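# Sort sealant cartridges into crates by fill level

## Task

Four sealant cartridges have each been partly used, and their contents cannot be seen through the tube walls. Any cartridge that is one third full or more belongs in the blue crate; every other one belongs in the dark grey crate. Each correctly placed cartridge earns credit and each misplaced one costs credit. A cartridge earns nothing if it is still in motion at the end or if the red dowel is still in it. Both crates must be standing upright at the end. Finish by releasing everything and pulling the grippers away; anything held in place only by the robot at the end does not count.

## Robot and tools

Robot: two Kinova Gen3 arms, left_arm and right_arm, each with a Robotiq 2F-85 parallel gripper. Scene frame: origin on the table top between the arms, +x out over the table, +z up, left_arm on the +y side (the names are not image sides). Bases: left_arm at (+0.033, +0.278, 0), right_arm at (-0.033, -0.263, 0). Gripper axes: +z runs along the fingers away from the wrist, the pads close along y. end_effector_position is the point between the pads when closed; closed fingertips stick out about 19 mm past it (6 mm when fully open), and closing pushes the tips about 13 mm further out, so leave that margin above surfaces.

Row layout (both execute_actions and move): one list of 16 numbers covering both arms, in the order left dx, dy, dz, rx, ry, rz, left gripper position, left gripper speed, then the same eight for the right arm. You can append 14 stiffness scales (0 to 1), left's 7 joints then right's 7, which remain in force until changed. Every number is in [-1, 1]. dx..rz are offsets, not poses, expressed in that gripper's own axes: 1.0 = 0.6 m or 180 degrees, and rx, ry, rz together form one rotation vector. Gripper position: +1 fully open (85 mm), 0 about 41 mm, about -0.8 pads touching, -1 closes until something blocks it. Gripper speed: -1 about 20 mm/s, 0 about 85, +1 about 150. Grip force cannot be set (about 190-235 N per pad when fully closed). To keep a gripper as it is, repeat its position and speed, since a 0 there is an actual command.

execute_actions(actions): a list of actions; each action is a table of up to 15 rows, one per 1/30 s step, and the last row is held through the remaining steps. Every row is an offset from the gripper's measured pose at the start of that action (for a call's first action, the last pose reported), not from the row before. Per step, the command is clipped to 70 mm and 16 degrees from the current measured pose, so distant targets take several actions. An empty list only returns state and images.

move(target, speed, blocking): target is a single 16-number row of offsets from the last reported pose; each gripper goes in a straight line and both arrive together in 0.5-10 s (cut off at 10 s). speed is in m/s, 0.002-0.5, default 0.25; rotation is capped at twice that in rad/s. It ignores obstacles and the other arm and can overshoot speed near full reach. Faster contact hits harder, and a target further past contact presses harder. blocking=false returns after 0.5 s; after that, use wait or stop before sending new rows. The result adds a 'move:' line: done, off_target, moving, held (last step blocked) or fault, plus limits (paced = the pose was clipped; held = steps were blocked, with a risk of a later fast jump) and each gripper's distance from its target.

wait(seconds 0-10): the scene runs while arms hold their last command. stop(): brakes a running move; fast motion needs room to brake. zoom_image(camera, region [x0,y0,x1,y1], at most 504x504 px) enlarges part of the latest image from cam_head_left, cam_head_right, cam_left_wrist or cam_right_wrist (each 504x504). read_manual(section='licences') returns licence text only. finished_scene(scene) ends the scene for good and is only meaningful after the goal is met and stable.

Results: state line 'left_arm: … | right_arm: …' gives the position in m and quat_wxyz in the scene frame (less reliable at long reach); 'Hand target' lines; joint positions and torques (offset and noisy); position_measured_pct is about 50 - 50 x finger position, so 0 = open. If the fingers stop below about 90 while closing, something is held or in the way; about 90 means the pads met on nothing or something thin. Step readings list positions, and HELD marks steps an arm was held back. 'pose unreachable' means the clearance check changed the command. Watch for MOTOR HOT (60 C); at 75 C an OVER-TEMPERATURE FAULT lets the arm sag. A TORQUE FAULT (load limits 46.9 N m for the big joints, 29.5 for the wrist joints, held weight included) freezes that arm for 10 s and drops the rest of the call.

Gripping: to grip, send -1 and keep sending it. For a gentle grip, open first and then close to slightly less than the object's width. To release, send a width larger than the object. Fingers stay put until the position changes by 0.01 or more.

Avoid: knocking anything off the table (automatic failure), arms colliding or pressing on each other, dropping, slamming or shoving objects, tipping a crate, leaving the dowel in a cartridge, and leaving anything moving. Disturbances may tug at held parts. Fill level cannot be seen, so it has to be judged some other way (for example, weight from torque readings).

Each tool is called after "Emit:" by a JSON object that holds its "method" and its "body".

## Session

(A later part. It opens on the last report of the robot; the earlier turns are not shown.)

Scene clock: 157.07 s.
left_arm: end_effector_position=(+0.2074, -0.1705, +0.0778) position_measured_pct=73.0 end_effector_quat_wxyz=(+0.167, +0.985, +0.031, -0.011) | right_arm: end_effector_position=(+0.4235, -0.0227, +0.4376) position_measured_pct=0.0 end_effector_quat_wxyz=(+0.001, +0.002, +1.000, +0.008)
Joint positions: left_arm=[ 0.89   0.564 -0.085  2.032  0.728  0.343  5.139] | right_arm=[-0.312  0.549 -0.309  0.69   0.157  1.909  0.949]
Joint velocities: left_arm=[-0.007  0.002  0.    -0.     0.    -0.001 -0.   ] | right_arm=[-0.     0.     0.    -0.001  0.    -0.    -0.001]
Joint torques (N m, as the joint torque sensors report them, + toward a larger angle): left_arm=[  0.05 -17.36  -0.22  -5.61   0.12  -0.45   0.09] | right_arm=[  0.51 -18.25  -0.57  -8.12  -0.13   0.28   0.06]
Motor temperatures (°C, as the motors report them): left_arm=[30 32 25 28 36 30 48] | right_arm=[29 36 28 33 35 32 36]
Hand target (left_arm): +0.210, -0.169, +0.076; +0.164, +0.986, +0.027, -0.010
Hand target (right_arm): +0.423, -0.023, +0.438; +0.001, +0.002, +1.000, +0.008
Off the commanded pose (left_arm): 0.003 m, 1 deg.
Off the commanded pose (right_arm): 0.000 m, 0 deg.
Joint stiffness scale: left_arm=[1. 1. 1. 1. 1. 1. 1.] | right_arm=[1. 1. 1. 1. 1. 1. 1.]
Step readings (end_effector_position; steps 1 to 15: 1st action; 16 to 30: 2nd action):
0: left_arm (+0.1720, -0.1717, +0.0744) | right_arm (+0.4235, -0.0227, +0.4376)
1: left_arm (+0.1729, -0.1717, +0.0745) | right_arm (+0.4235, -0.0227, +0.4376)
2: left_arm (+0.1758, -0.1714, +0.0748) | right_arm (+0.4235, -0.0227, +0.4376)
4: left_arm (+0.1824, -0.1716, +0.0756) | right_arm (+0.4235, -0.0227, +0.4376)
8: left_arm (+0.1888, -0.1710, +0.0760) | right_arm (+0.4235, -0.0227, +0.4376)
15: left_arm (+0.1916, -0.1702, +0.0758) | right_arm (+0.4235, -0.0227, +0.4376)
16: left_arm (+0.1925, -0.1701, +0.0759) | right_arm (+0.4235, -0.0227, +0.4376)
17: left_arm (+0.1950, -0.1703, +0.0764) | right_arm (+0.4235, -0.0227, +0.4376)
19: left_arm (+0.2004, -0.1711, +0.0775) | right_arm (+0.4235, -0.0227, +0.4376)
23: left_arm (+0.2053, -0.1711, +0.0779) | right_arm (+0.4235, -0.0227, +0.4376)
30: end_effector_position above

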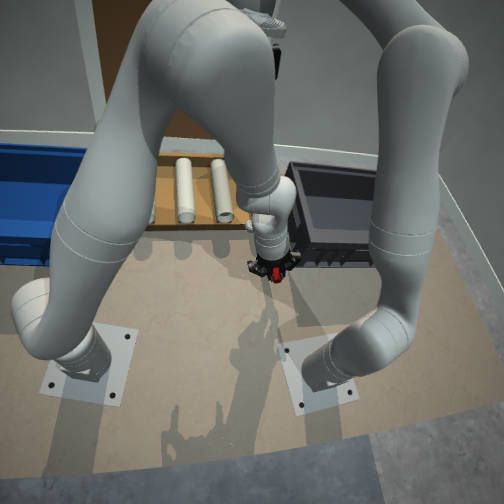

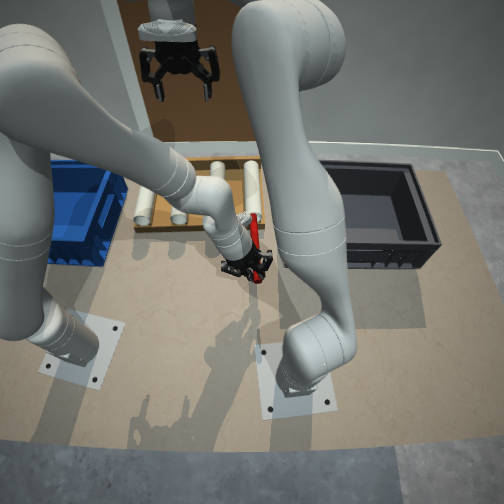

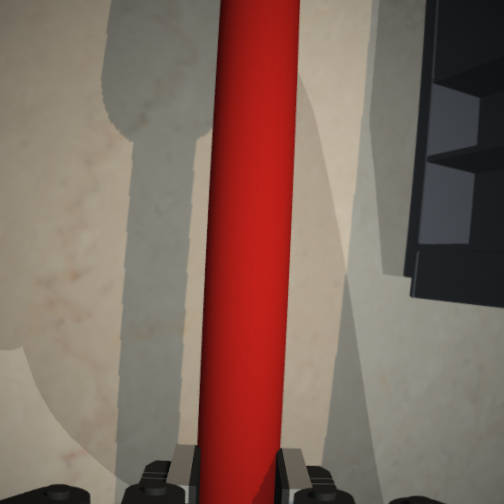

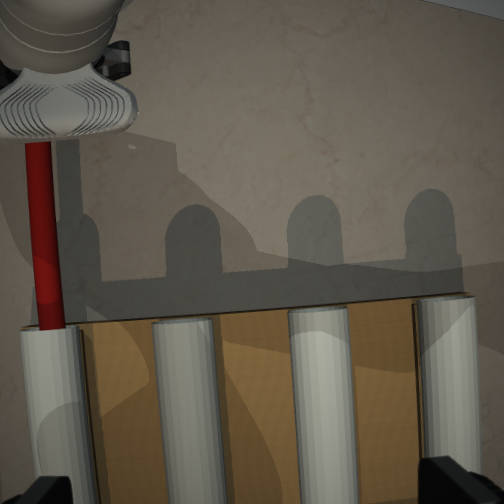

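Emit:
{"method": "execute_actions", "body": {"actions": [[[0.03, 0, 0.003, 0.002, 0, 0.002, -1, 0, 0,0,0,0,0,0,1,0]], [[0.03, 0, 0.002, 0, 0, 0.001, -1, 0, 0,0,0,0,0,0,1,0]]]}}

Scene clock: 164.07 s.
left_arm: end_effector_position=(+0.2397, -0.1726, +0.0768) position_measured_pct=73.0 end_effector_quat_wxyz=(+0.169, +0.985, +0.033, -0.010) | right_arm: end_effector_position=(+0.4235, -0.0227, +0.4376) position_measured_pct=0.0 end_effector_quat_wxyz=(+0.001, +0.002, +1.000, +0.008)
Joint positions: left_arm=[ 0.827  0.59  -0.09   1.979  0.719  0.383  5.097] | right_arm=[-0.312  0.549 -0.309  0.69   0.157  1.909  0.949]
Joint velocities: left_arm=[-0.007  0.003  0.002 -0.     0.    -0.     0.   ] | right_arm=[ 0.     0.001  0.    -0.     0.     0.001 -0.   ]
Joint torques (N m, as the joint torque sensors report them, + toward a larger angle): left_arm=[ -0.35 -18.02  -0.58  -6.23   0.22  -0.42   0.07] | right_arm=[  0.28 -18.6   -0.64  -8.34   0.01   0.39  -0.03]
Motor temperatures (°C, as the motors report them): left_arm=[30 32 25 28 36 30 48] | right_arm=[29 36 28 33 35 32 36]
Hand target (left_arm): +0.241, -0.171, +0.075; +0.167, +0.985, +0.030, -0.011
Hand target (right_arm): +0.423, -0.023, +0.438; +0.001, +0.002, +1.000, +0.008
Off the commanded pose (left_arm): 0.002 m, 0 deg.
Off the commanded pose (right_arm): 0.000 m, 0 deg.
Joint stiffness scale: left_arm=[1. 1. 1. 1. 1. 1. 1.] | right_arm=[1. 1. 1. 1. 1. 1. 1.]
Step readings (end_effector_position; steps 1 to 15: 1st action; 16 to 30: 2nd action):
0: left_arm (+0.2078, -0.1703, +0.0777) | right_arm (+0.4235, -0.0227, +0.4376)
1: left_arm (+0.2085, -0.1705, +0.0777) | right_arm (+0.4235, -0.0227, +0.4376)
2: left_arm (+0.2110, -0.1712, +0.0778) | right_arm (+0.4235, -0.0227, +0.4376)
4: left_arm (+0.2169, -0.1721, +0.0780) | right_arm (+0.4235, -0.0227, +0.4376)
8: left_arm (+0.2215, -0.1725, +0.0777) | right_arm (+0.4235, -0.0227, +0.4376)
15: left_arm (+0.2229, -0.1720, +0.0771) | right_arm (+0.4235, -0.0227, +0.4376)
16: left_arm (+0.2238, -0.1721, +0.0771) | right_arm (+0.4235, -0.0227, +0.4376)
17: left_arm (+0.2267, -0.1725, +0.0772) | right_arm (+0.4235, -0.0227, +0.4376)
19: left_arm (+0.2327, -0.1735, +0.0776) | right_arm (+0.4235, -0.0227, +0.4376)
23: left_arm (+0.2378, -0.1733, +0.0773) | right_arm (+0.4235, -0.0227, +0.4376)
30: end_effector_position above

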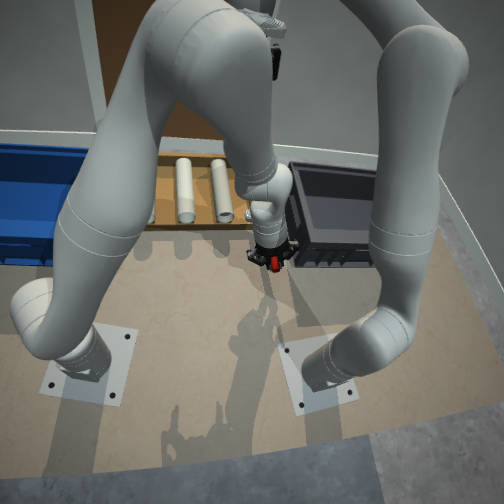

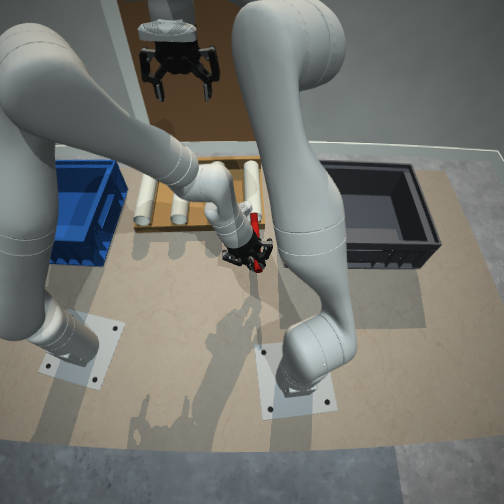

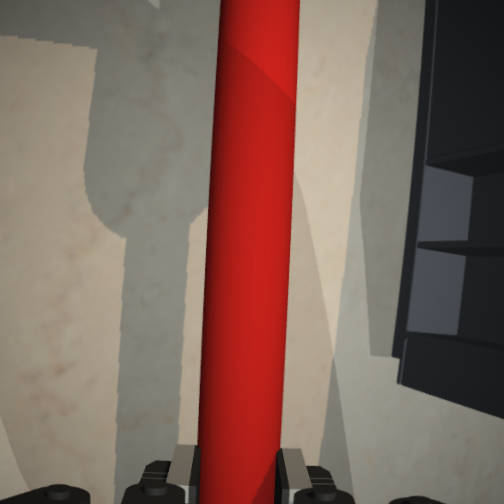

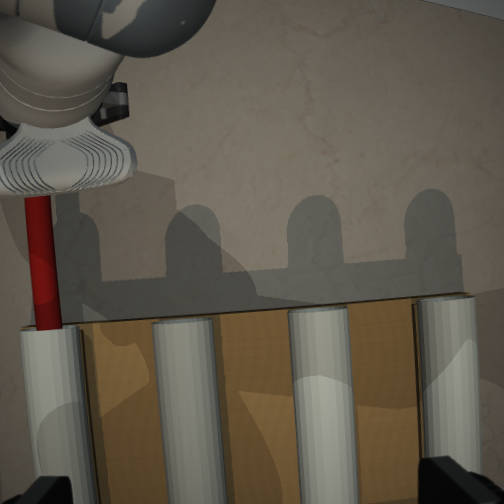

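Emit:
{"method": "execute_actions", "body": {"actions": [[[0.03, -0.009, -0.001, 0.002, 0, 0.002, -1, 0, 0,0,0,0,0,0,1,0]], [[0.03, -0.004, 0.0, 0, 0, 0.001, -1, 0, 0,0,0,0,0,0,1,0]]]}}

Scene clock: 173.97 s.
left_arm: end_effector_position=(+0.2719, -0.1661, +0.0765) position_measured_pct=73.0 end_effector_quat_wxyz=(+0.171, +0.985, +0.036, -0.009) | right_arm: end_effector_position=(+0.4235, -0.0227, +0.4376) position_measured_pct=0.0 end_effector_quat_wxyz=(+0.001, +0.002, +1.000, +0.008)
Joint positions: left_arm=[ 0.755  0.607 -0.091  1.944  0.715  0.418  5.042] | right_arm=[-0.312  0.549 -0.309  0.69   0.157  1.909  0.949]
Joint velocities: left_arm=[-0.007  0.001 -0.    -0.    -0.     0.002 -0.   ] | right_arm=[ 0.     0.    -0.    -0.003 -0.001 -0.001  0.   ]
Joint torques (N m, as the joint torque sensors report them, + toward a larger angle): left_arm=[  0.06 -18.3   -0.52  -6.     0.24  -0.16   0.19] | right_arm=[  0.25 -18.63  -0.57  -8.22   0.27   0.49   0.15]
Motor temperatures (°C, as the motors report them): left_arm=[30 32 25 28 36 30 48] | right_arm=[29 36 28 33 35 32 36]
Hand target (left_arm): +0.273, -0.165, +0.075; +0.169, +0.985, +0.033, -0.010
Hand target (right_arm): +0.423, -0.023, +0.438; +0.001, +0.002, +1.000, +0.008
Off the commanded pose (left_arm): 0.002 m, 0 deg.
Off the commanded pose (right_arm): 0.000 m, 0 deg.
Joint stiffness scale: left_arm=[1. 1. 1. 1. 1. 1. 1.] | right_arm=[1. 1. 1. 1. 1. 1. 1.]
Step readings (end_effector_position; steps 1 to 15: 1st action; 16 to 30: 2nd action):
0: left_arm (+0.2400, -0.1724, +0.0767) | right_arm (+0.4235, -0.0227, +0.4376)
1: left_arm (+0.2408, -0.1721, +0.0767) | right_arm (+0.4235, -0.0227, +0.4376)
2: left_arm (+0.2431, -0.1713, +0.0767) | right_arm (+0.4235, -0.0227, +0.4376)
4: left_arm (+0.2485, -0.1703, +0.0769) | right_arm (+0.4235, -0.0227, +0.4376)
8: left_arm (+0.2531, -0.1691, +0.0768) | right_arm (+0.4235, -0.0227, +0.4376)
15: left_arm (+0.2551, -0.1683, +0.0765) | right_arm (+0.4235, -0.0227, +0.4376)
16: left_arm (+0.2560, -0.1681, +0.0765) | right_arm (+0.4235, -0.0227, +0.4376)
17: left_arm (+0.2588, -0.1680, +0.0767) | right_arm (+0.4235, -0.0227, +0.4376)
19: left_arm (+0.2649, -0.1679, +0.0771) | right_arm (+0.4235, -0.0227, +0.4376)
23: left_arm (+0.2699, -0.1670, +0.0769) | right_arm (+0.4235, -0.0227, +0.4376)
30: end_effector_position above

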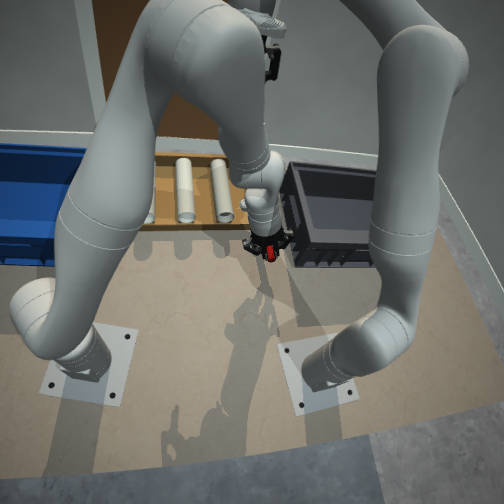

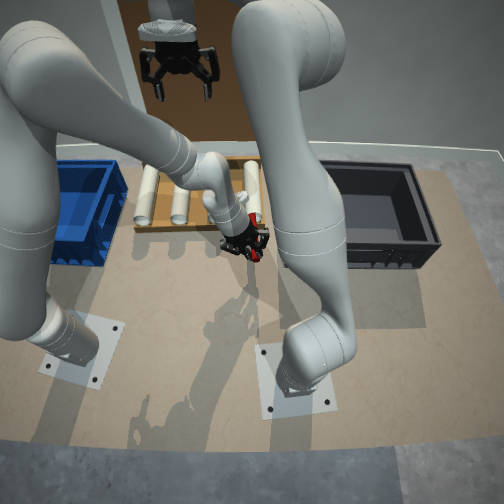

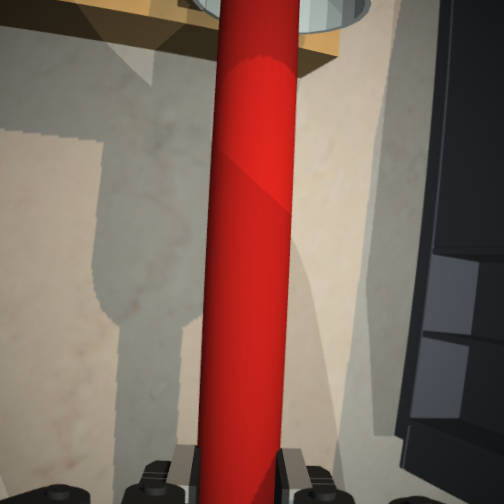

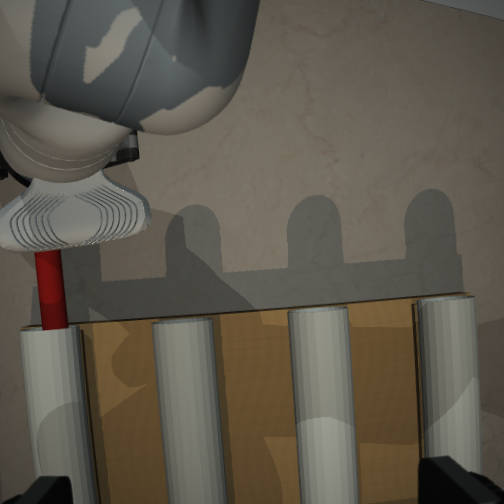

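Emit:
{"method": "execute_actions", "body": {"actions": [[[0.03, -0.002, 0.0, 0.002, 0, 0.006, -1, 0, 0,0,0,0,0,0,1,0]], [[0.03, -0.003, 0.0, 0, 0, 0.003, -1, 0, 0,0,0,0,0,0,1,0]]]}}

Scene clock: 178.73 s.
left_arm: end_effector_position=(+0.3036, -0.1657, +0.0777) position_measured_pct=73.0 end_effector_quat_wxyz=(+0.174, +0.984, +0.030, -0.007) | right_arm: end_effector_position=(+0.4235, -0.0227, +0.4376) position_measured_pct=0.0 end_effector_quat_wxyz=(+0.001, +0.002, +1.000, +0.008)
Joint positions: left_arm=[ 0.698  0.63  -0.096  1.885  0.699  0.464  4.999] | right_arm=[-0.312  0.549 -0.309  0.69   0.157  1.909  0.949]
Joint velocities: left_arm=[-0.006  0.002  0.    -0.001  0.     0.    -0.   ] | right_arm=[-0.     0.     0.     0.001  0.    -0.     0.001]
Joint torques (N m, as the joint torque sensors report them, + toward a larger angle): left_arm=[ -0.01 -18.81  -0.36  -6.26   0.16  -0.37   0.05] | right_arm=[  0.51 -18.43  -0.39  -8.35  -0.18  -0.02   0.31]
Motor temperatures (°C, as the motors report them): left_arm=[30 32 25 28 36 30 48] | right_arm=[29 37 28 33 35 32 36]
Hand target (left_arm): +0.305, -0.164, +0.076; +0.171, +0.985, +0.026, -0.007
Hand target (right_arm): +0.423, -0.023, +0.438; +0.001, +0.002, +1.000, +0.008
Off the commanded pose (left_arm): 0.003 m, 1 deg.
Off the commanded pose (right_arm): 0.000 m, 0 deg.
Joint stiffness scale: left_arm=[1. 1. 1. 1. 1. 1. 1.] | right_arm=[1. 1. 1. 1. 1. 1. 1.]
Step readings (end_effector_position; steps 1 to 15: 1st action; 16 to 30: 2nd action):
0: left_arm (+0.2723, -0.1659, +0.0764) | right_arm (+0.4235, -0.0227, +0.4376)
1: left_arm (+0.2729, -0.1660, +0.0765) | right_arm (+0.4235, -0.0227, +0.4376)
2: left_arm (+0.2753, -0.1664, +0.0769) | right_arm (+0.4235, -0.0227, +0.4376)
4: left_arm (+0.2814, -0.1668, +0.0776) | right_arm (+0.4235, -0.0227, +0.4376)
8: left_arm (+0.2861, -0.1668, +0.0777) | right_arm (+0.4235, -0.0227, +0.4376)
15: left_arm (+0.2874, -0.1663, +0.0772) | right_arm (+0.4235, -0.0227, +0.4376)
16: left_arm (+0.2884, -0.1662, +0.0772) | right_arm (+0.4235, -0.0227, +0.4376)
17: left_arm (+0.2913, -0.1664, +0.0776) | right_arm (+0.4235, -0.0227, +0.4376)
19: left_arm (+0.2972, -0.1669, +0.0783) | right_arm (+0.4235, -0.0227, +0.4376)
23: left_arm (+0.3019, -0.1665, +0.0782) | right_arm (+0.4235, -0.0227, +0.4376)
30: end_effector_position above

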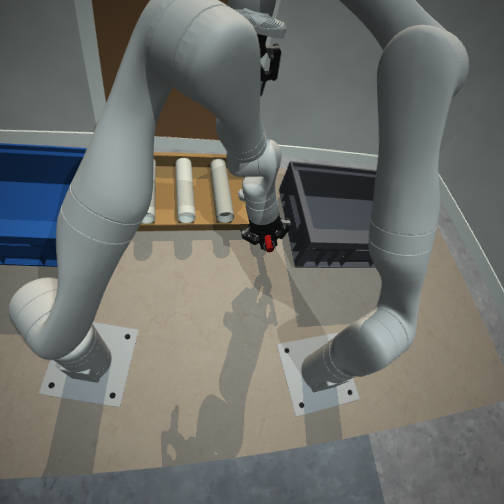

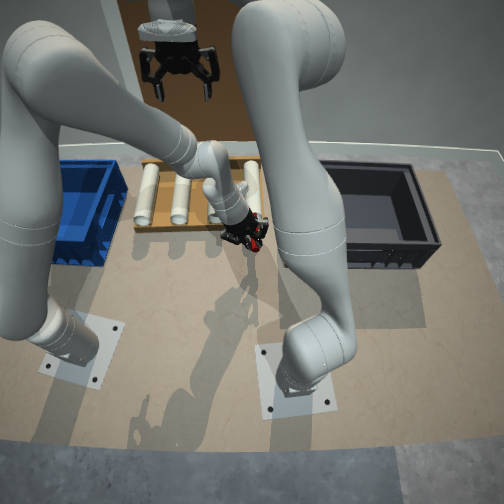

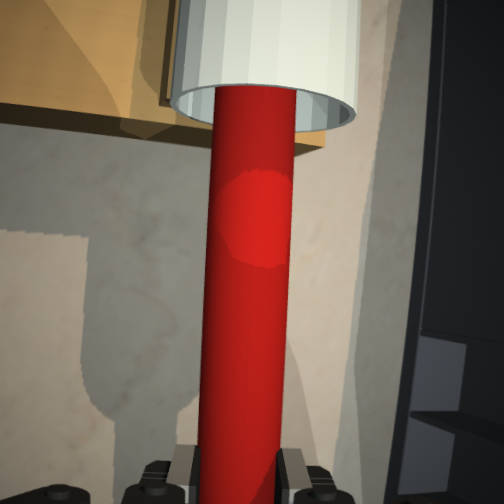

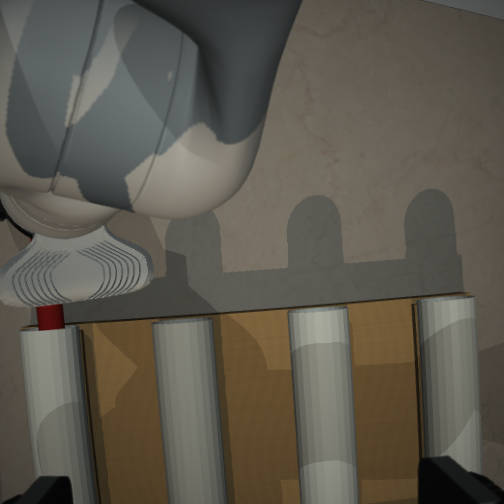

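Emit:
{"method": "execute_actions", "body": {"actions": [[[0.03, -0.003, 0.002, 0.002, 0, 0.002, -1, 0, 0,0,0,0,0,0,1,0]], [[0.025, -0.003, 0.001, 0, 0, 0.002, -1, 0, 0,0,0,0,0,0,1,0]]]}}

Scene clock: 187.00 s.
left_arm: end_effector_position=(+0.3328, -0.1658, +0.0773) position_measured_pct=73.0 end_effector_quat_wxyz=(+0.177, +0.984, +0.031, -0.006) | right_arm: end_effector_position=(+0.4235, -0.0227, +0.4376) position_measured_pct=0.0 end_effector_quat_wxyz=(+0.001, +0.002, +1.000, +0.008)
Joint positions: left_arm=[ 0.651  0.658 -0.102  1.826  0.689  0.504  4.974] | right_arm=[-0.312  0.549 -0.309  0.69   0.157  1.909  0.949]
Joint velocities: left_arm=[-0.005  0.001 -0.    -0.001 -0.     0.001  0.   ] | right_arm=[ 0.    -0.     0.     0.001 -0.001 -0.    -0.   ]
Joint torques (N m, as the joint torque sensors report them, + toward a larger angle): left_arm=[ -0.17 -19.96  -0.69  -7.09   0.27  -0.19   0.01] | right_arm=[  0.28 -18.51   0.03  -8.36  -0.07   0.17   0.48]
Motor temperatures (°C, as the motors report them): left_arm=[30 32 25 28 36 30 48] | right_arm=[29 37 28 33 35 32 36]
Hand target (left_arm): +0.334, -0.164, +0.076; +0.174, +0.984, +0.027, -0.006
Hand target (right_arm): +0.423, -0.023, +0.438; +0.001, +0.002, +1.000, +0.008
Off the commanded pose (left_arm): 0.003 m, 1 deg.
Off the commanded pose (right_arm): 0.000 m, 0 deg.
Joint stiffness scale: left_arm=[1. 1. 1. 1. 1. 1. 1.] | right_arm=[1. 1. 1. 1. 1. 1. 1.]
Step readings (end_effector_position; steps 1 to 15: 1st action; 16 to 30: 2nd action):
0: left_arm (+0.3039, -0.1655, +0.0776) | right_arm (+0.4235, -0.0227, +0.4376)
1: left_arm (+0.3045, -0.1657, +0.0776) | right_arm (+0.4235, -0.0227, +0.4376)
2: left_arm (+0.3069, -0.1664, +0.0779) | right_arm (+0.4235, -0.0227, +0.4376)
4: left_arm (+0.3133, -0.1668, +0.0784) | right_arm (+0.4235, -0.0227, +0.4376)
8: left_arm (+0.3181, -0.1667, +0.0780) | right_arm (+0.4235, -0.0227, +0.4376)
15: left_arm (+0.3192, -0.1662, +0.0773) | right_arm (+0.4235, -0.0227, +0.4376)
16: left_arm (+0.3202, -0.1662, +0.0773) | right_arm (+0.4235, -0.0227, +0.4376)
17: left_arm (+0.3228, -0.1665, +0.0776) | right_arm (+0.4235, -0.0227, +0.4376)
19: left_arm (+0.3278, -0.1670, +0.0781) | right_arm (+0.4235, -0.0227, +0.4376)
23: left_arm (+0.3315, -0.1665, +0.0779) | right_arm (+0.4235, -0.0227, +0.4376)
30: end_effector_position above

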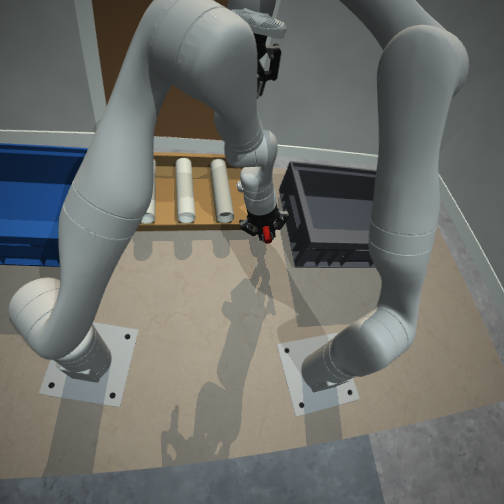

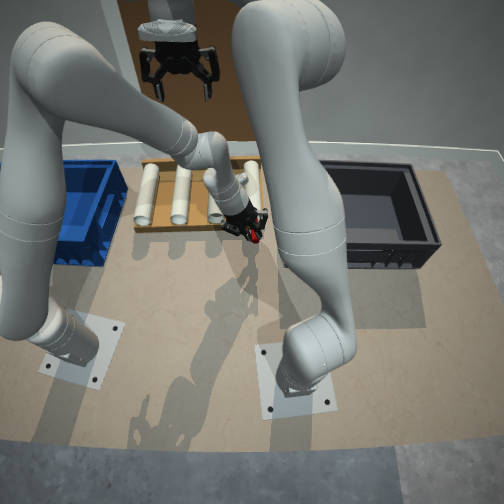

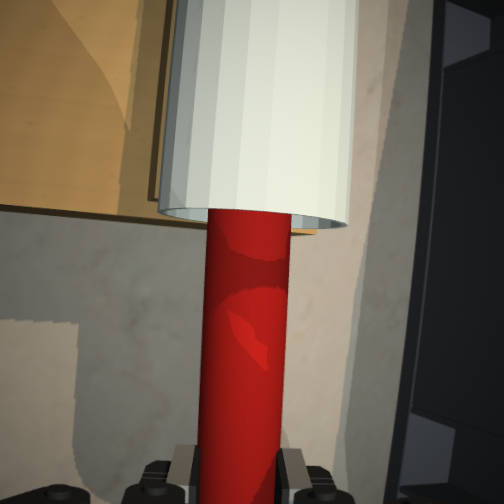

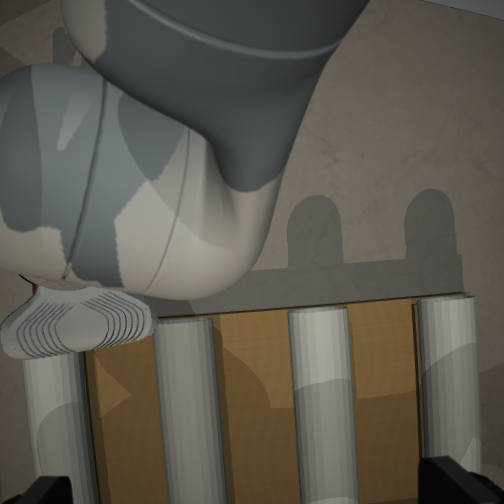

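Depth ≈135 mm. Continue with smaller steps.

Emit:
{"method": "execute_actions", "body": {"actions": [[[0.022, -0.004, 0.001, 0.002, 0, 0.002, -1, 0, 0,0,0,0,0,0,1,0]], [[0.022, -0.003, 0.001, 0, 0, 0.002, -1, 0, 0,0,0,0,0,0,1,0]]]}}

Scene clock: 191.80 s.
left_arm: end_effector_position=(+0.3557, -0.1656, +0.0775) position_measured_pct=73.0 end_effector_quat_wxyz=(+0.179, +0.983, +0.032, -0.005) | right_arm: end_effector_position=(+0.4235, -0.0227, +0.4376) position_measured_pct=0.0 end_effector_quat_wxyz=(+0.001, +0.002, +1.000, +0.008)
Joint positions: left_arm=[ 0.616  0.68  -0.106  1.778  0.682  0.535  4.957] | right_arm=[-0.312  0.549 -0.309  0.69   0.157  1.909  0.949]
Joint velocities: left_arm=[-0.004  0.001  0.    -0.001 -0.    -0.    -0.001] | right_arm=[ 0.    -0.001 -0.    -0.001 -0.001 -0.001  0.001]
Joint torques (N m, as the joint torque sensors report them, + toward a larger angle): left_arm=[ -0.22 -20.69  -0.43  -6.86   0.23  -0.22   0.1 ] | right_arm=[  0.54 -18.21  -0.8   -8.09  -0.14   0.23   0.43]
Motor temperatures (°C, as the motors report them): left_arm=[30 32 25 28 36 30 48] | right_arm=[29 37 28 33 35 32 36]
Hand target (left_arm): +0.357, -0.164, +0.076; +0.177, +0.984, +0.028, -0.005
Hand target (right_arm): +0.423, -0.023, +0.438; +0.001, +0.002, +1.000, +0.008
Off the commanded pose (left_arm): 0.003 m, 1 deg.
Off the commanded pose (right_arm): 0.000 m, 0 deg.
Joint stiffness scale: left_arm=[1. 1. 1. 1. 1. 1. 1.] | right_arm=[1. 1. 1. 1. 1. 1. 1.]
Step readings (end_effector_position; steps 1 to 15: 1st action; 16 to 30: 2nd action):
0: left_arm (+0.3330, -0.1657, +0.0772) | right_arm (+0.4235, -0.0227, +0.4376)
1: left_arm (+0.3335, -0.1658, +0.0773) | right_arm (+0.4235, -0.0227, +0.4376)
2: left_arm (+0.3353, -0.1663, +0.0776) | right_arm (+0.4235, -0.0227, +0.4376)
4: left_arm (+0.3396, -0.1666, +0.0781) | right_arm (+0.4235, -0.0227, +0.4376)
8: left_arm (+0.3428, -0.1664, +0.0779) | right_arm (+0.4235, -0.0227, +0.4376)
15: left_arm (+0.3436, -0.1659, +0.0774) | right_arm (+0.4235, -0.0227, +0.4376)
16: left_arm (+0.3445, -0.1660, +0.0775) | right_arm (+0.4235, -0.0227, +0.4376)
17: left_arm (+0.3469, -0.1663, +0.0777) | right_arm (+0.4235, -0.0227, +0.4376)
19: left_arm (+0.3514, -0.1666, +0.0782) | right_arm (+0.4235, -0.0227, +0.4376)
23: left_arm (+0.3546, -0.1662, +0.0780) | right_arm (+0.4235, -0.0227, +0.4376)
30: end_effector_position above

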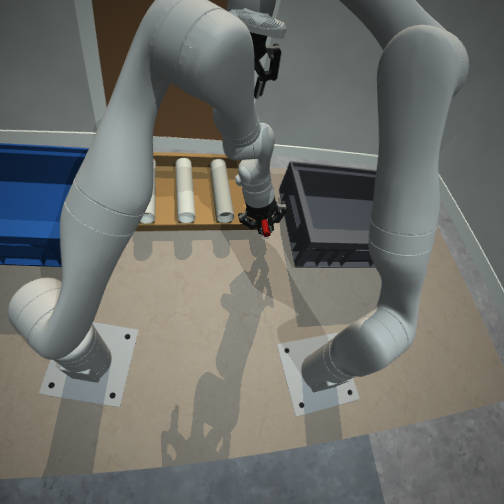

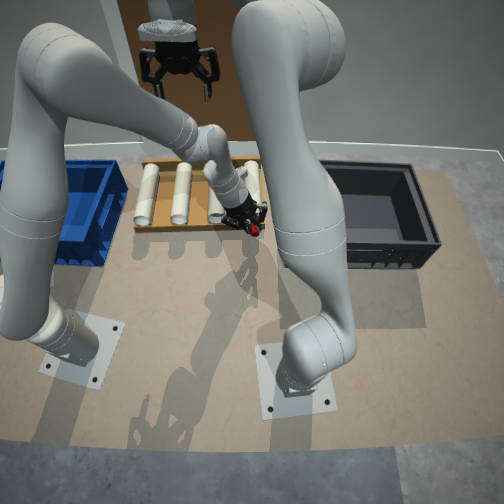

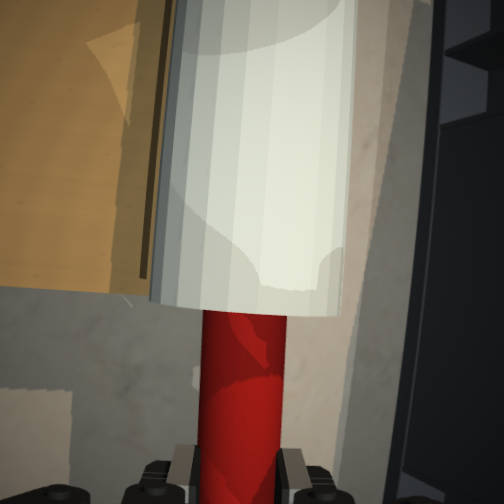

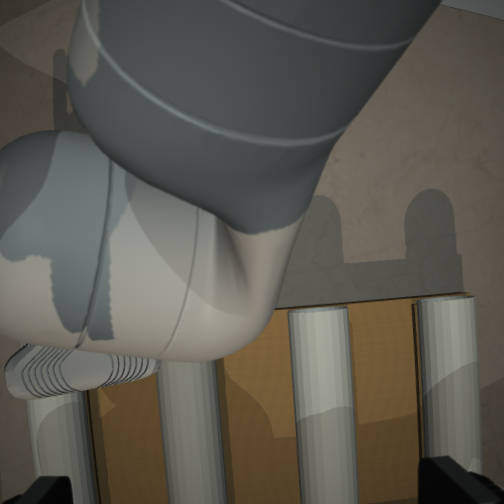

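Emit:
{"method": "execute_actions", "body": {"actions": [[[0.018, -0.003, 0.001, 0.002, 0, 0.002, -1, 0, 0,0,0,0,0,0,1,0]]]}}

Emit:
{"method": "move", "body": {"target": [-0.33, 0, 0, 0, 0, 0, -1, 0, 0,0,0,0,0,0,1,0], "speed": 0.12}}

Scene clock: 199.73 s.
left_arm: end_effector_position=(+0.3641, -0.1666, +0.0779) position_measured_pct=73.0 end_effector_quat_wxyz=(+0.180, +0.983, +0.032, -0.005) | right_arm: end_effector_position=(+0.4235, -0.0227, +0.4376) position_measured_pct=0.0 end_effector_quat_wxyz=(+0.001, +0.002, +1.000, +0.008)
Joint positions: left_arm=[ 0.606  0.689 -0.109  1.755  0.676  0.55   4.957] | right_arm=[-0.312  0.549 -0.309  0.69   0.157  1.909  0.949]
Joint velocities: left_arm=[-0.001  0.     0.002 -0.001 -0.001  0.    -0.   ] | right_arm=[ 0.001  0.     0.     0.001  0.001 -0.    -0.001]
Joint torques (N m, as the joint torque sensors report them, + toward a larger angle): left_arm=[ -0.37 -20.08  -0.33  -7.18   0.31  -0.33   0.05] | right_arm=[  0.41 -18.32  -0.42  -8.15   0.5    0.7    0.29]
Motor temperatures (°C, as the motors report them): left_arm=[30 32 25 28 36 30 48] | right_arm=[29 37 28 33 35 32 36]
Hand target (left_arm): +0.366, -0.163, +0.076; +0.176, +0.984, +0.029, -0.004
Hand target (right_arm): +0.423, -0.023, +0.438; +0.001, +0.002, +1.000, +0.008
Off the commanded pose (left_arm): 0.004 m, 1 deg.
Off the commanded pose (right_arm): 0.000 m, 0 deg.
Joint stiffness scale: left_arm=[1. 1. 1. 1. 1. 1. 1.] | right_arm=[1. 1. 1. 1. 1. 1. 1.]
Step readings (end_effector_position):
0: left_arm (+0.3559, -0.1654, +0.0774) | right_arm (+0.4235, -0.0227, +0.4376)
1: left_arm (+0.3563, -0.1657, +0.0775) | right_arm (+0.4235, -0.0227, +0.4376)
2: left_arm (+0.3578, -0.1663, +0.0779) | right_arm (+0.4235, -0.0227, +0.4376)
4: left_arm (+0.3612, -0.1668, +0.0784) | right_arm (+0.4235, -0.0227, +0.4376)
8: left_arm (+0.3636, -0.1669, +0.0783) | right_arm (+0.4235, -0.0227, +0.4376)
15: end_effector_position above

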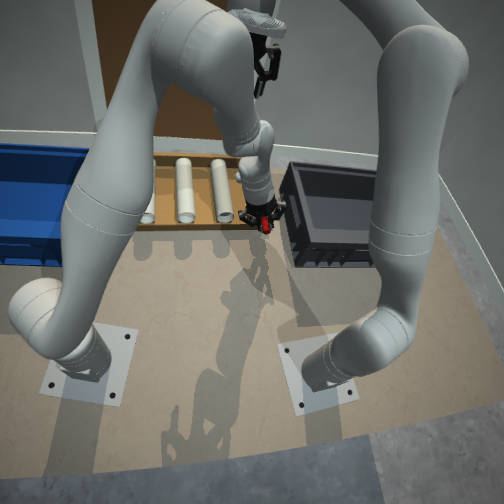

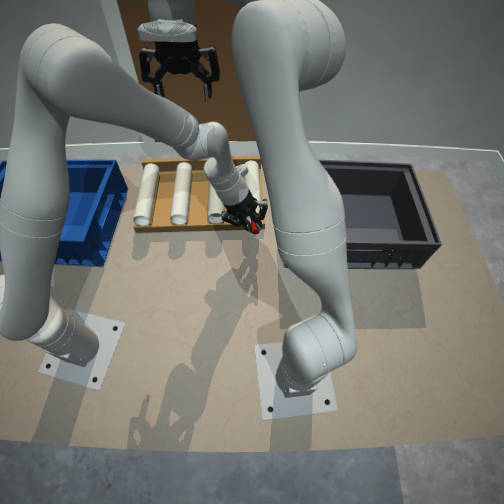

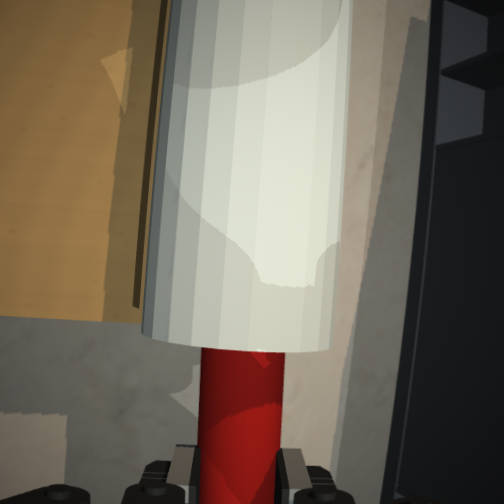

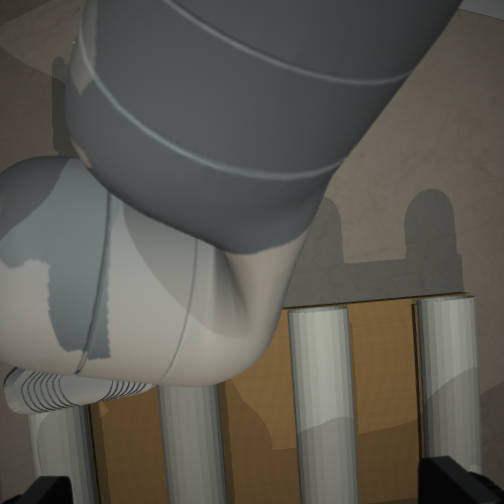

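Scene clock: 201.93 s.
left_arm: end_effector_position=(+0.1663, -0.1780, +0.0805) position_measured_pct=73.0 end_effector_quat_wxyz=(+0.178, +0.984, +0.029, -0.006) | right_arm: end_effector_position=(+0.4235, -0.0227, +0.4376) position_measured_pct=0.0 end_effector_quat_wxyz=(+0.001, +0.002, +1.000, +0.008)
Joint positions: left_arm=[ 0.964  0.539 -0.043  2.089  0.754  0.253  5.196] | right_arm=[-0.312  0.549 -0.309  0.69   0.157  1.909  0.949]
Joint velocities: left_arm=[ 0.006  0.002  0.001  0.     0.    -0.    -0.   ] | right_arm=[-0.    -0.     0.     0.001 -0.    -0.    -0.001]
Joint torques (N m, as the joint torque sensors report them, + toward a larger angle): left_arm=[ -0.2  -16.64  -0.39  -5.94  -0.08  -0.66   0.01] | right_arm=[  0.14 -18.85  -0.26  -8.36   0.39   0.42   0.21]
Motor temperatures (°C, as the motors report them): left_arm=[30 32 25 28 36 30 48] | right_arm=[29 37 28 33 35 32 36]
Hand target (left_arm): +0.167, -0.178, +0.082; +0.180, +0.983, +0.033, -0.005
Hand target (right_arm): +0.423, -0.023, +0.438; +0.001, +0.002, +1.000, +0.008
Off the commanded pose (left_arm): 0.002 m, 1 deg.
Off the commanded pose (right_arm): 0.000 m, 0 deg.
Joint stiffness scale: left_arm=[1. 1. 1. 1. 1. 1. 1.] | right_arm=[1. 1. 1. 1. 1. 1. 1.]
move: done

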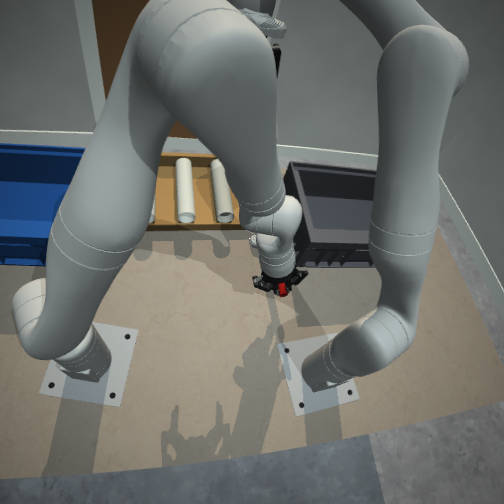

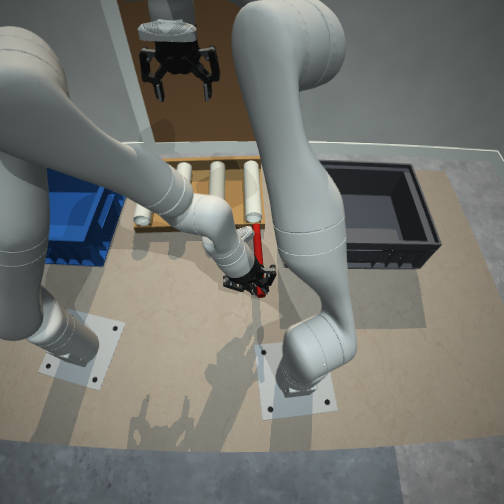

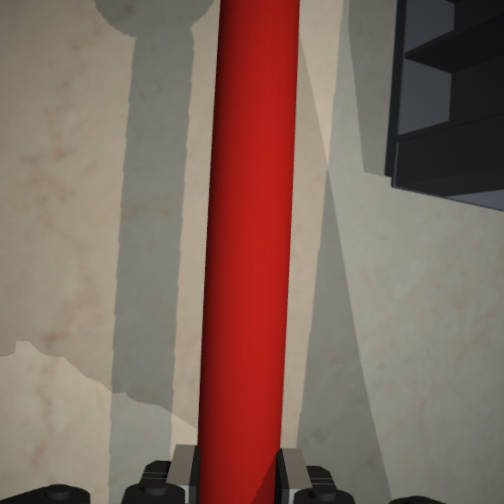

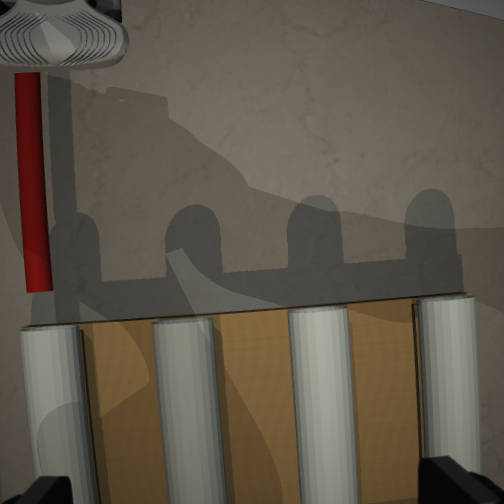

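Emit:
{"method": "move", "body": {"target": [0.019, -0.338, -0.118, 0.222, 0, 0, -1, 0, 0,0,0,0,0,0,1,0], "speed": 0.15}}

Scene clock: 214.40 s.
left_arm: end_effector_position=(+0.1654, +0.0320, +0.0756) position_measured_pct=73.0 end_effector_quat_wxyz=(-0.161, +0.987, +0.024, -0.017) | right_arm: end_effector_position=(+0.4235, -0.0227, +0.4376) position_measured_pct=0.0 end_effector_quat_wxyz=(+0.001, +0.002, +1.000, +0.008)
Joint positions: left_arm=[ 1.27   0.593 -0.506  2.069  0.184  0.85   5.619] | right_arm=[-0.312  0.549 -0.309  0.69   0.157  1.909  0.949]
Joint velocities: left_arm=[ 0.004  0.007 -0.005 -0.    -0.    -0.001  0.   ] | right_arm=[ 0.001  0.    -0.     0.002 -0.    -0.    -0.   ]
Joint torques (N m, as the joint torque sensors report them, + toward a larger angle): left_arm=[  0.04 -14.87  -2.69  -3.86  -0.5    0.85   0.14] | right_arm=[ -0.18 -18.11  -0.11  -8.22  -0.09   0.49   0.09]
Motor temperatures (°C, as the motors report them): left_arm=[30 32 25 28 36 30 48] | right_arm=[29 37 28 33 35 32 36]
Hand target (left_arm): +0.166, +0.037, +0.075; -0.168, +0.985, +0.025, -0.016
Hand target (right_arm): +0.423, -0.023, +0.438; +0.001, +0.002, +1.000, +0.008
Off the commanded pose (left_arm): 0.005 m, 1 deg.
Off the commanded pose (right_arm): 0.000 m, 0 deg.
Joint stiffness scale: left_arm=[1. 1. 1. 1. 1. 1. 1.] | right_arm=[1. 1. 1. 1. 1. 1. 1.]
move: off_target (left_arm)

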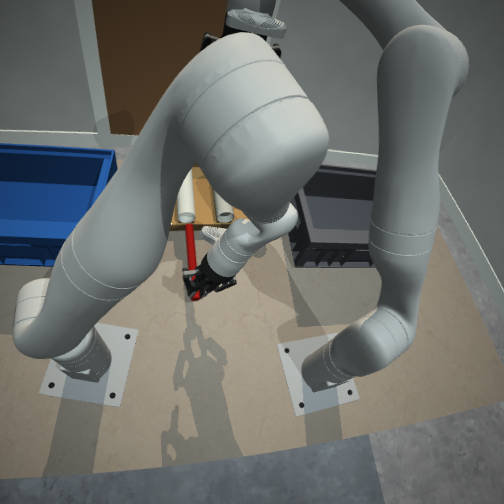

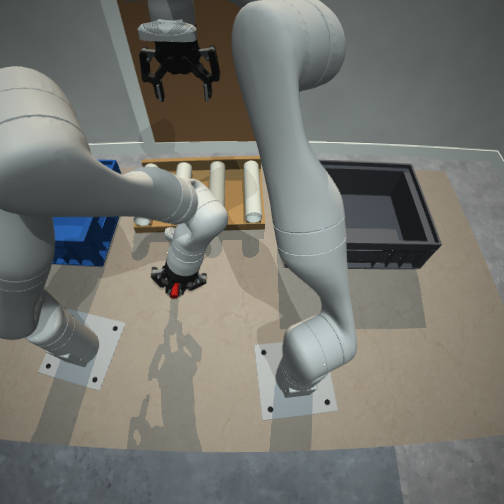

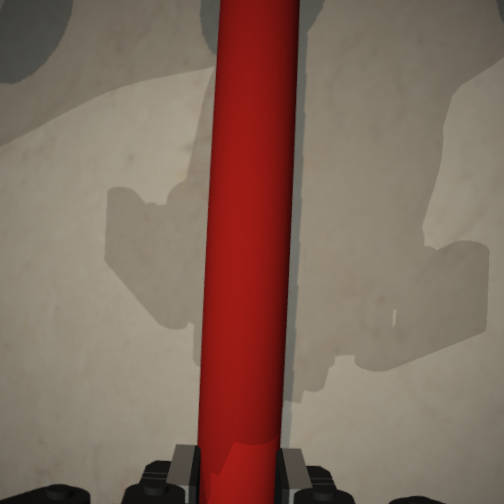

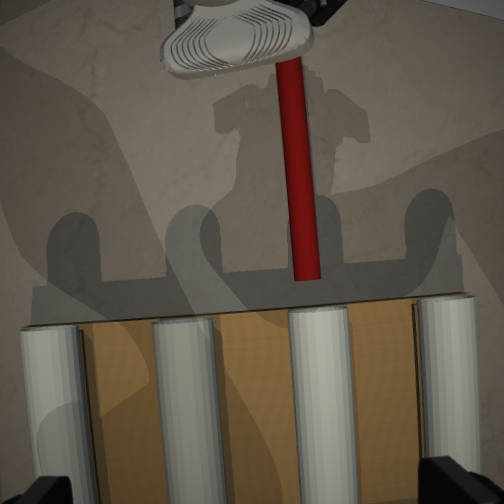

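Emit:
{"method": "execute_actions", "body": {"actions": [[[0.02, -0.013, 0.004, 0, 0, 0, -1, 0, 0,0,0,0,0,0,1,0]], [[0.0, -0.002, 0.0, 0, 0, 0, -1, 0, 0,0,0,0,0,0,1,0]]]}}

Scene clock: 226.80 s.
left_arm: end_effector_position=(+0.1735, +0.0390, +0.0748) position_measured_pct=73.0 end_effector_quat_wxyz=(-0.162, +0.986, +0.026, -0.020) | right_arm: end_effector_position=(+0.4235, -0.0227, +0.4376) position_measured_pct=0.0 end_effector_quat_wxyz=(+0.001, +0.002, +1.000, +0.008)
Joint positions: left_arm=[ 1.243  0.594 -0.512  2.077  0.182  0.843  5.59 ] | right_arm=[-0.312  0.549 -0.309  0.69   0.157  1.909  0.949]
Joint velocities: left_arm=[-0.     0.002 -0.001 -0.     0.    -0.    -0.   ] | right_arm=[ 0.    -0.     0.    -0.001  0.    -0.     0.001]
Joint torques (N m, as the joint torque sensors report them, + toward a larger angle): left_arm=[ -0.3  -14.59  -2.78  -3.79  -0.48   0.89   0.17] | right_arm=[  0.66 -18.24  -0.06  -8.02  -0.18   0.19   0.17]
Motor temperatures (°C, as the motors report them): left_arm=[30 32 25 28 36 30 48] | right_arm=[29 37 28 33 35 32 36]
Hand target (left_arm): +0.174, +0.040, +0.075; -0.162, +0.986, +0.026, -0.020
Hand target (right_arm): +0.423, -0.023, +0.438; +0.001, +0.002, +1.000, +0.008
Off the commanded pose (left_arm): 0.001 m, 0 deg.
Off the commanded pose (right_arm): 0.000 m, 0 deg.
Joint stiffness scale: left_arm=[1. 1. 1. 1. 1. 1. 1.] | right_arm=[1. 1. 1. 1. 1. 1. 1.]
Step readings (end_effector_position; steps 1 to 15: 1st action; 16 to 30: 2nd action):
0: left_arm (+0.1654, +0.0321, +0.0755) | right_arm (+0.4235, -0.0227, +0.4376)
1: left_arm (+0.1656, +0.0325, +0.0754) | right_arm (+0.4235, -0.0227, +0.4376)
2: left_arm (+0.1671, +0.0339, +0.0751) | right_arm (+0.4235, -0.0227, +0.4376)
4: left_arm (+0.1702, +0.0365, +0.0749) | right_arm (+0.4235, -0.0227, +0.4376)
8: left_arm (+0.1727, +0.0384, +0.0748) | right_arm (+0.4235, -0.0227, +0.4376)
15: left_arm (+0.1736, +0.0389, +0.0748) | right_arm (+0.4235, -0.0227, +0.4376)
16: left_arm (+0.1736, +0.0389, +0.0748) | right_arm (+0.4235, -0.0227, +0.4376)
17: left_arm (+0.1735, +0.0389, +0.0748) | right_arm (+0.4235, -0.0227, +0.4376)
19: left_arm (+0.1735, +0.0390, +0.0748) | right_arm (+0.4235, -0.0227, +0.4376)
23: left_arm (+0.1735, +0.0390, +0.0748) | right_arm (+0.4235, -0.0227, +0.4376)
30: end_effector_position above

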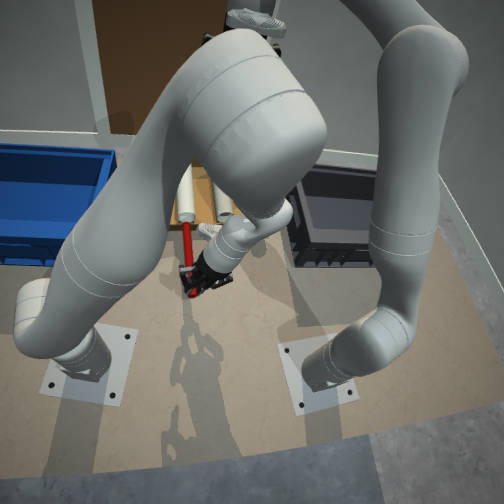

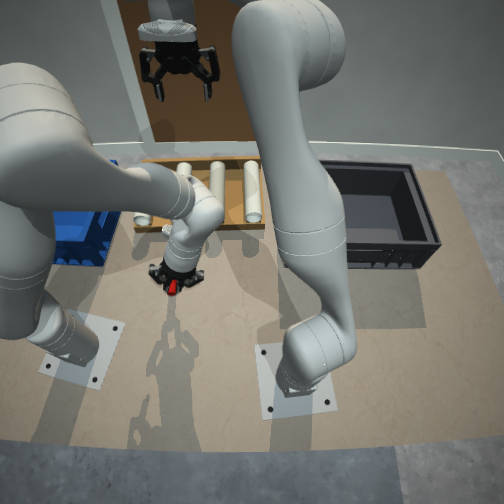

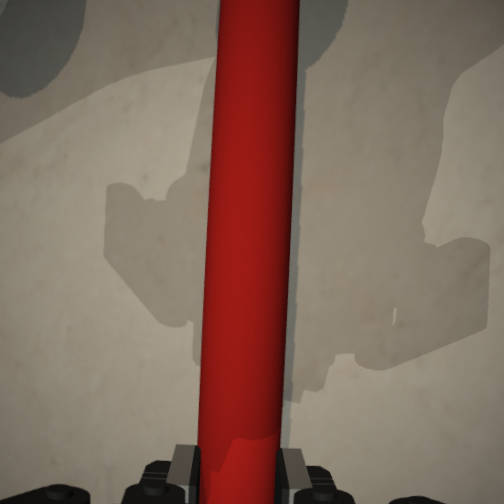

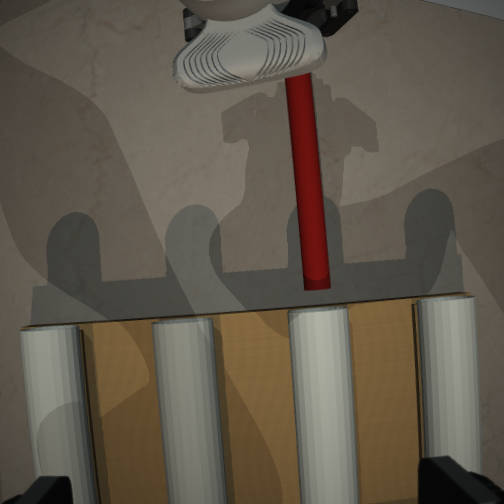

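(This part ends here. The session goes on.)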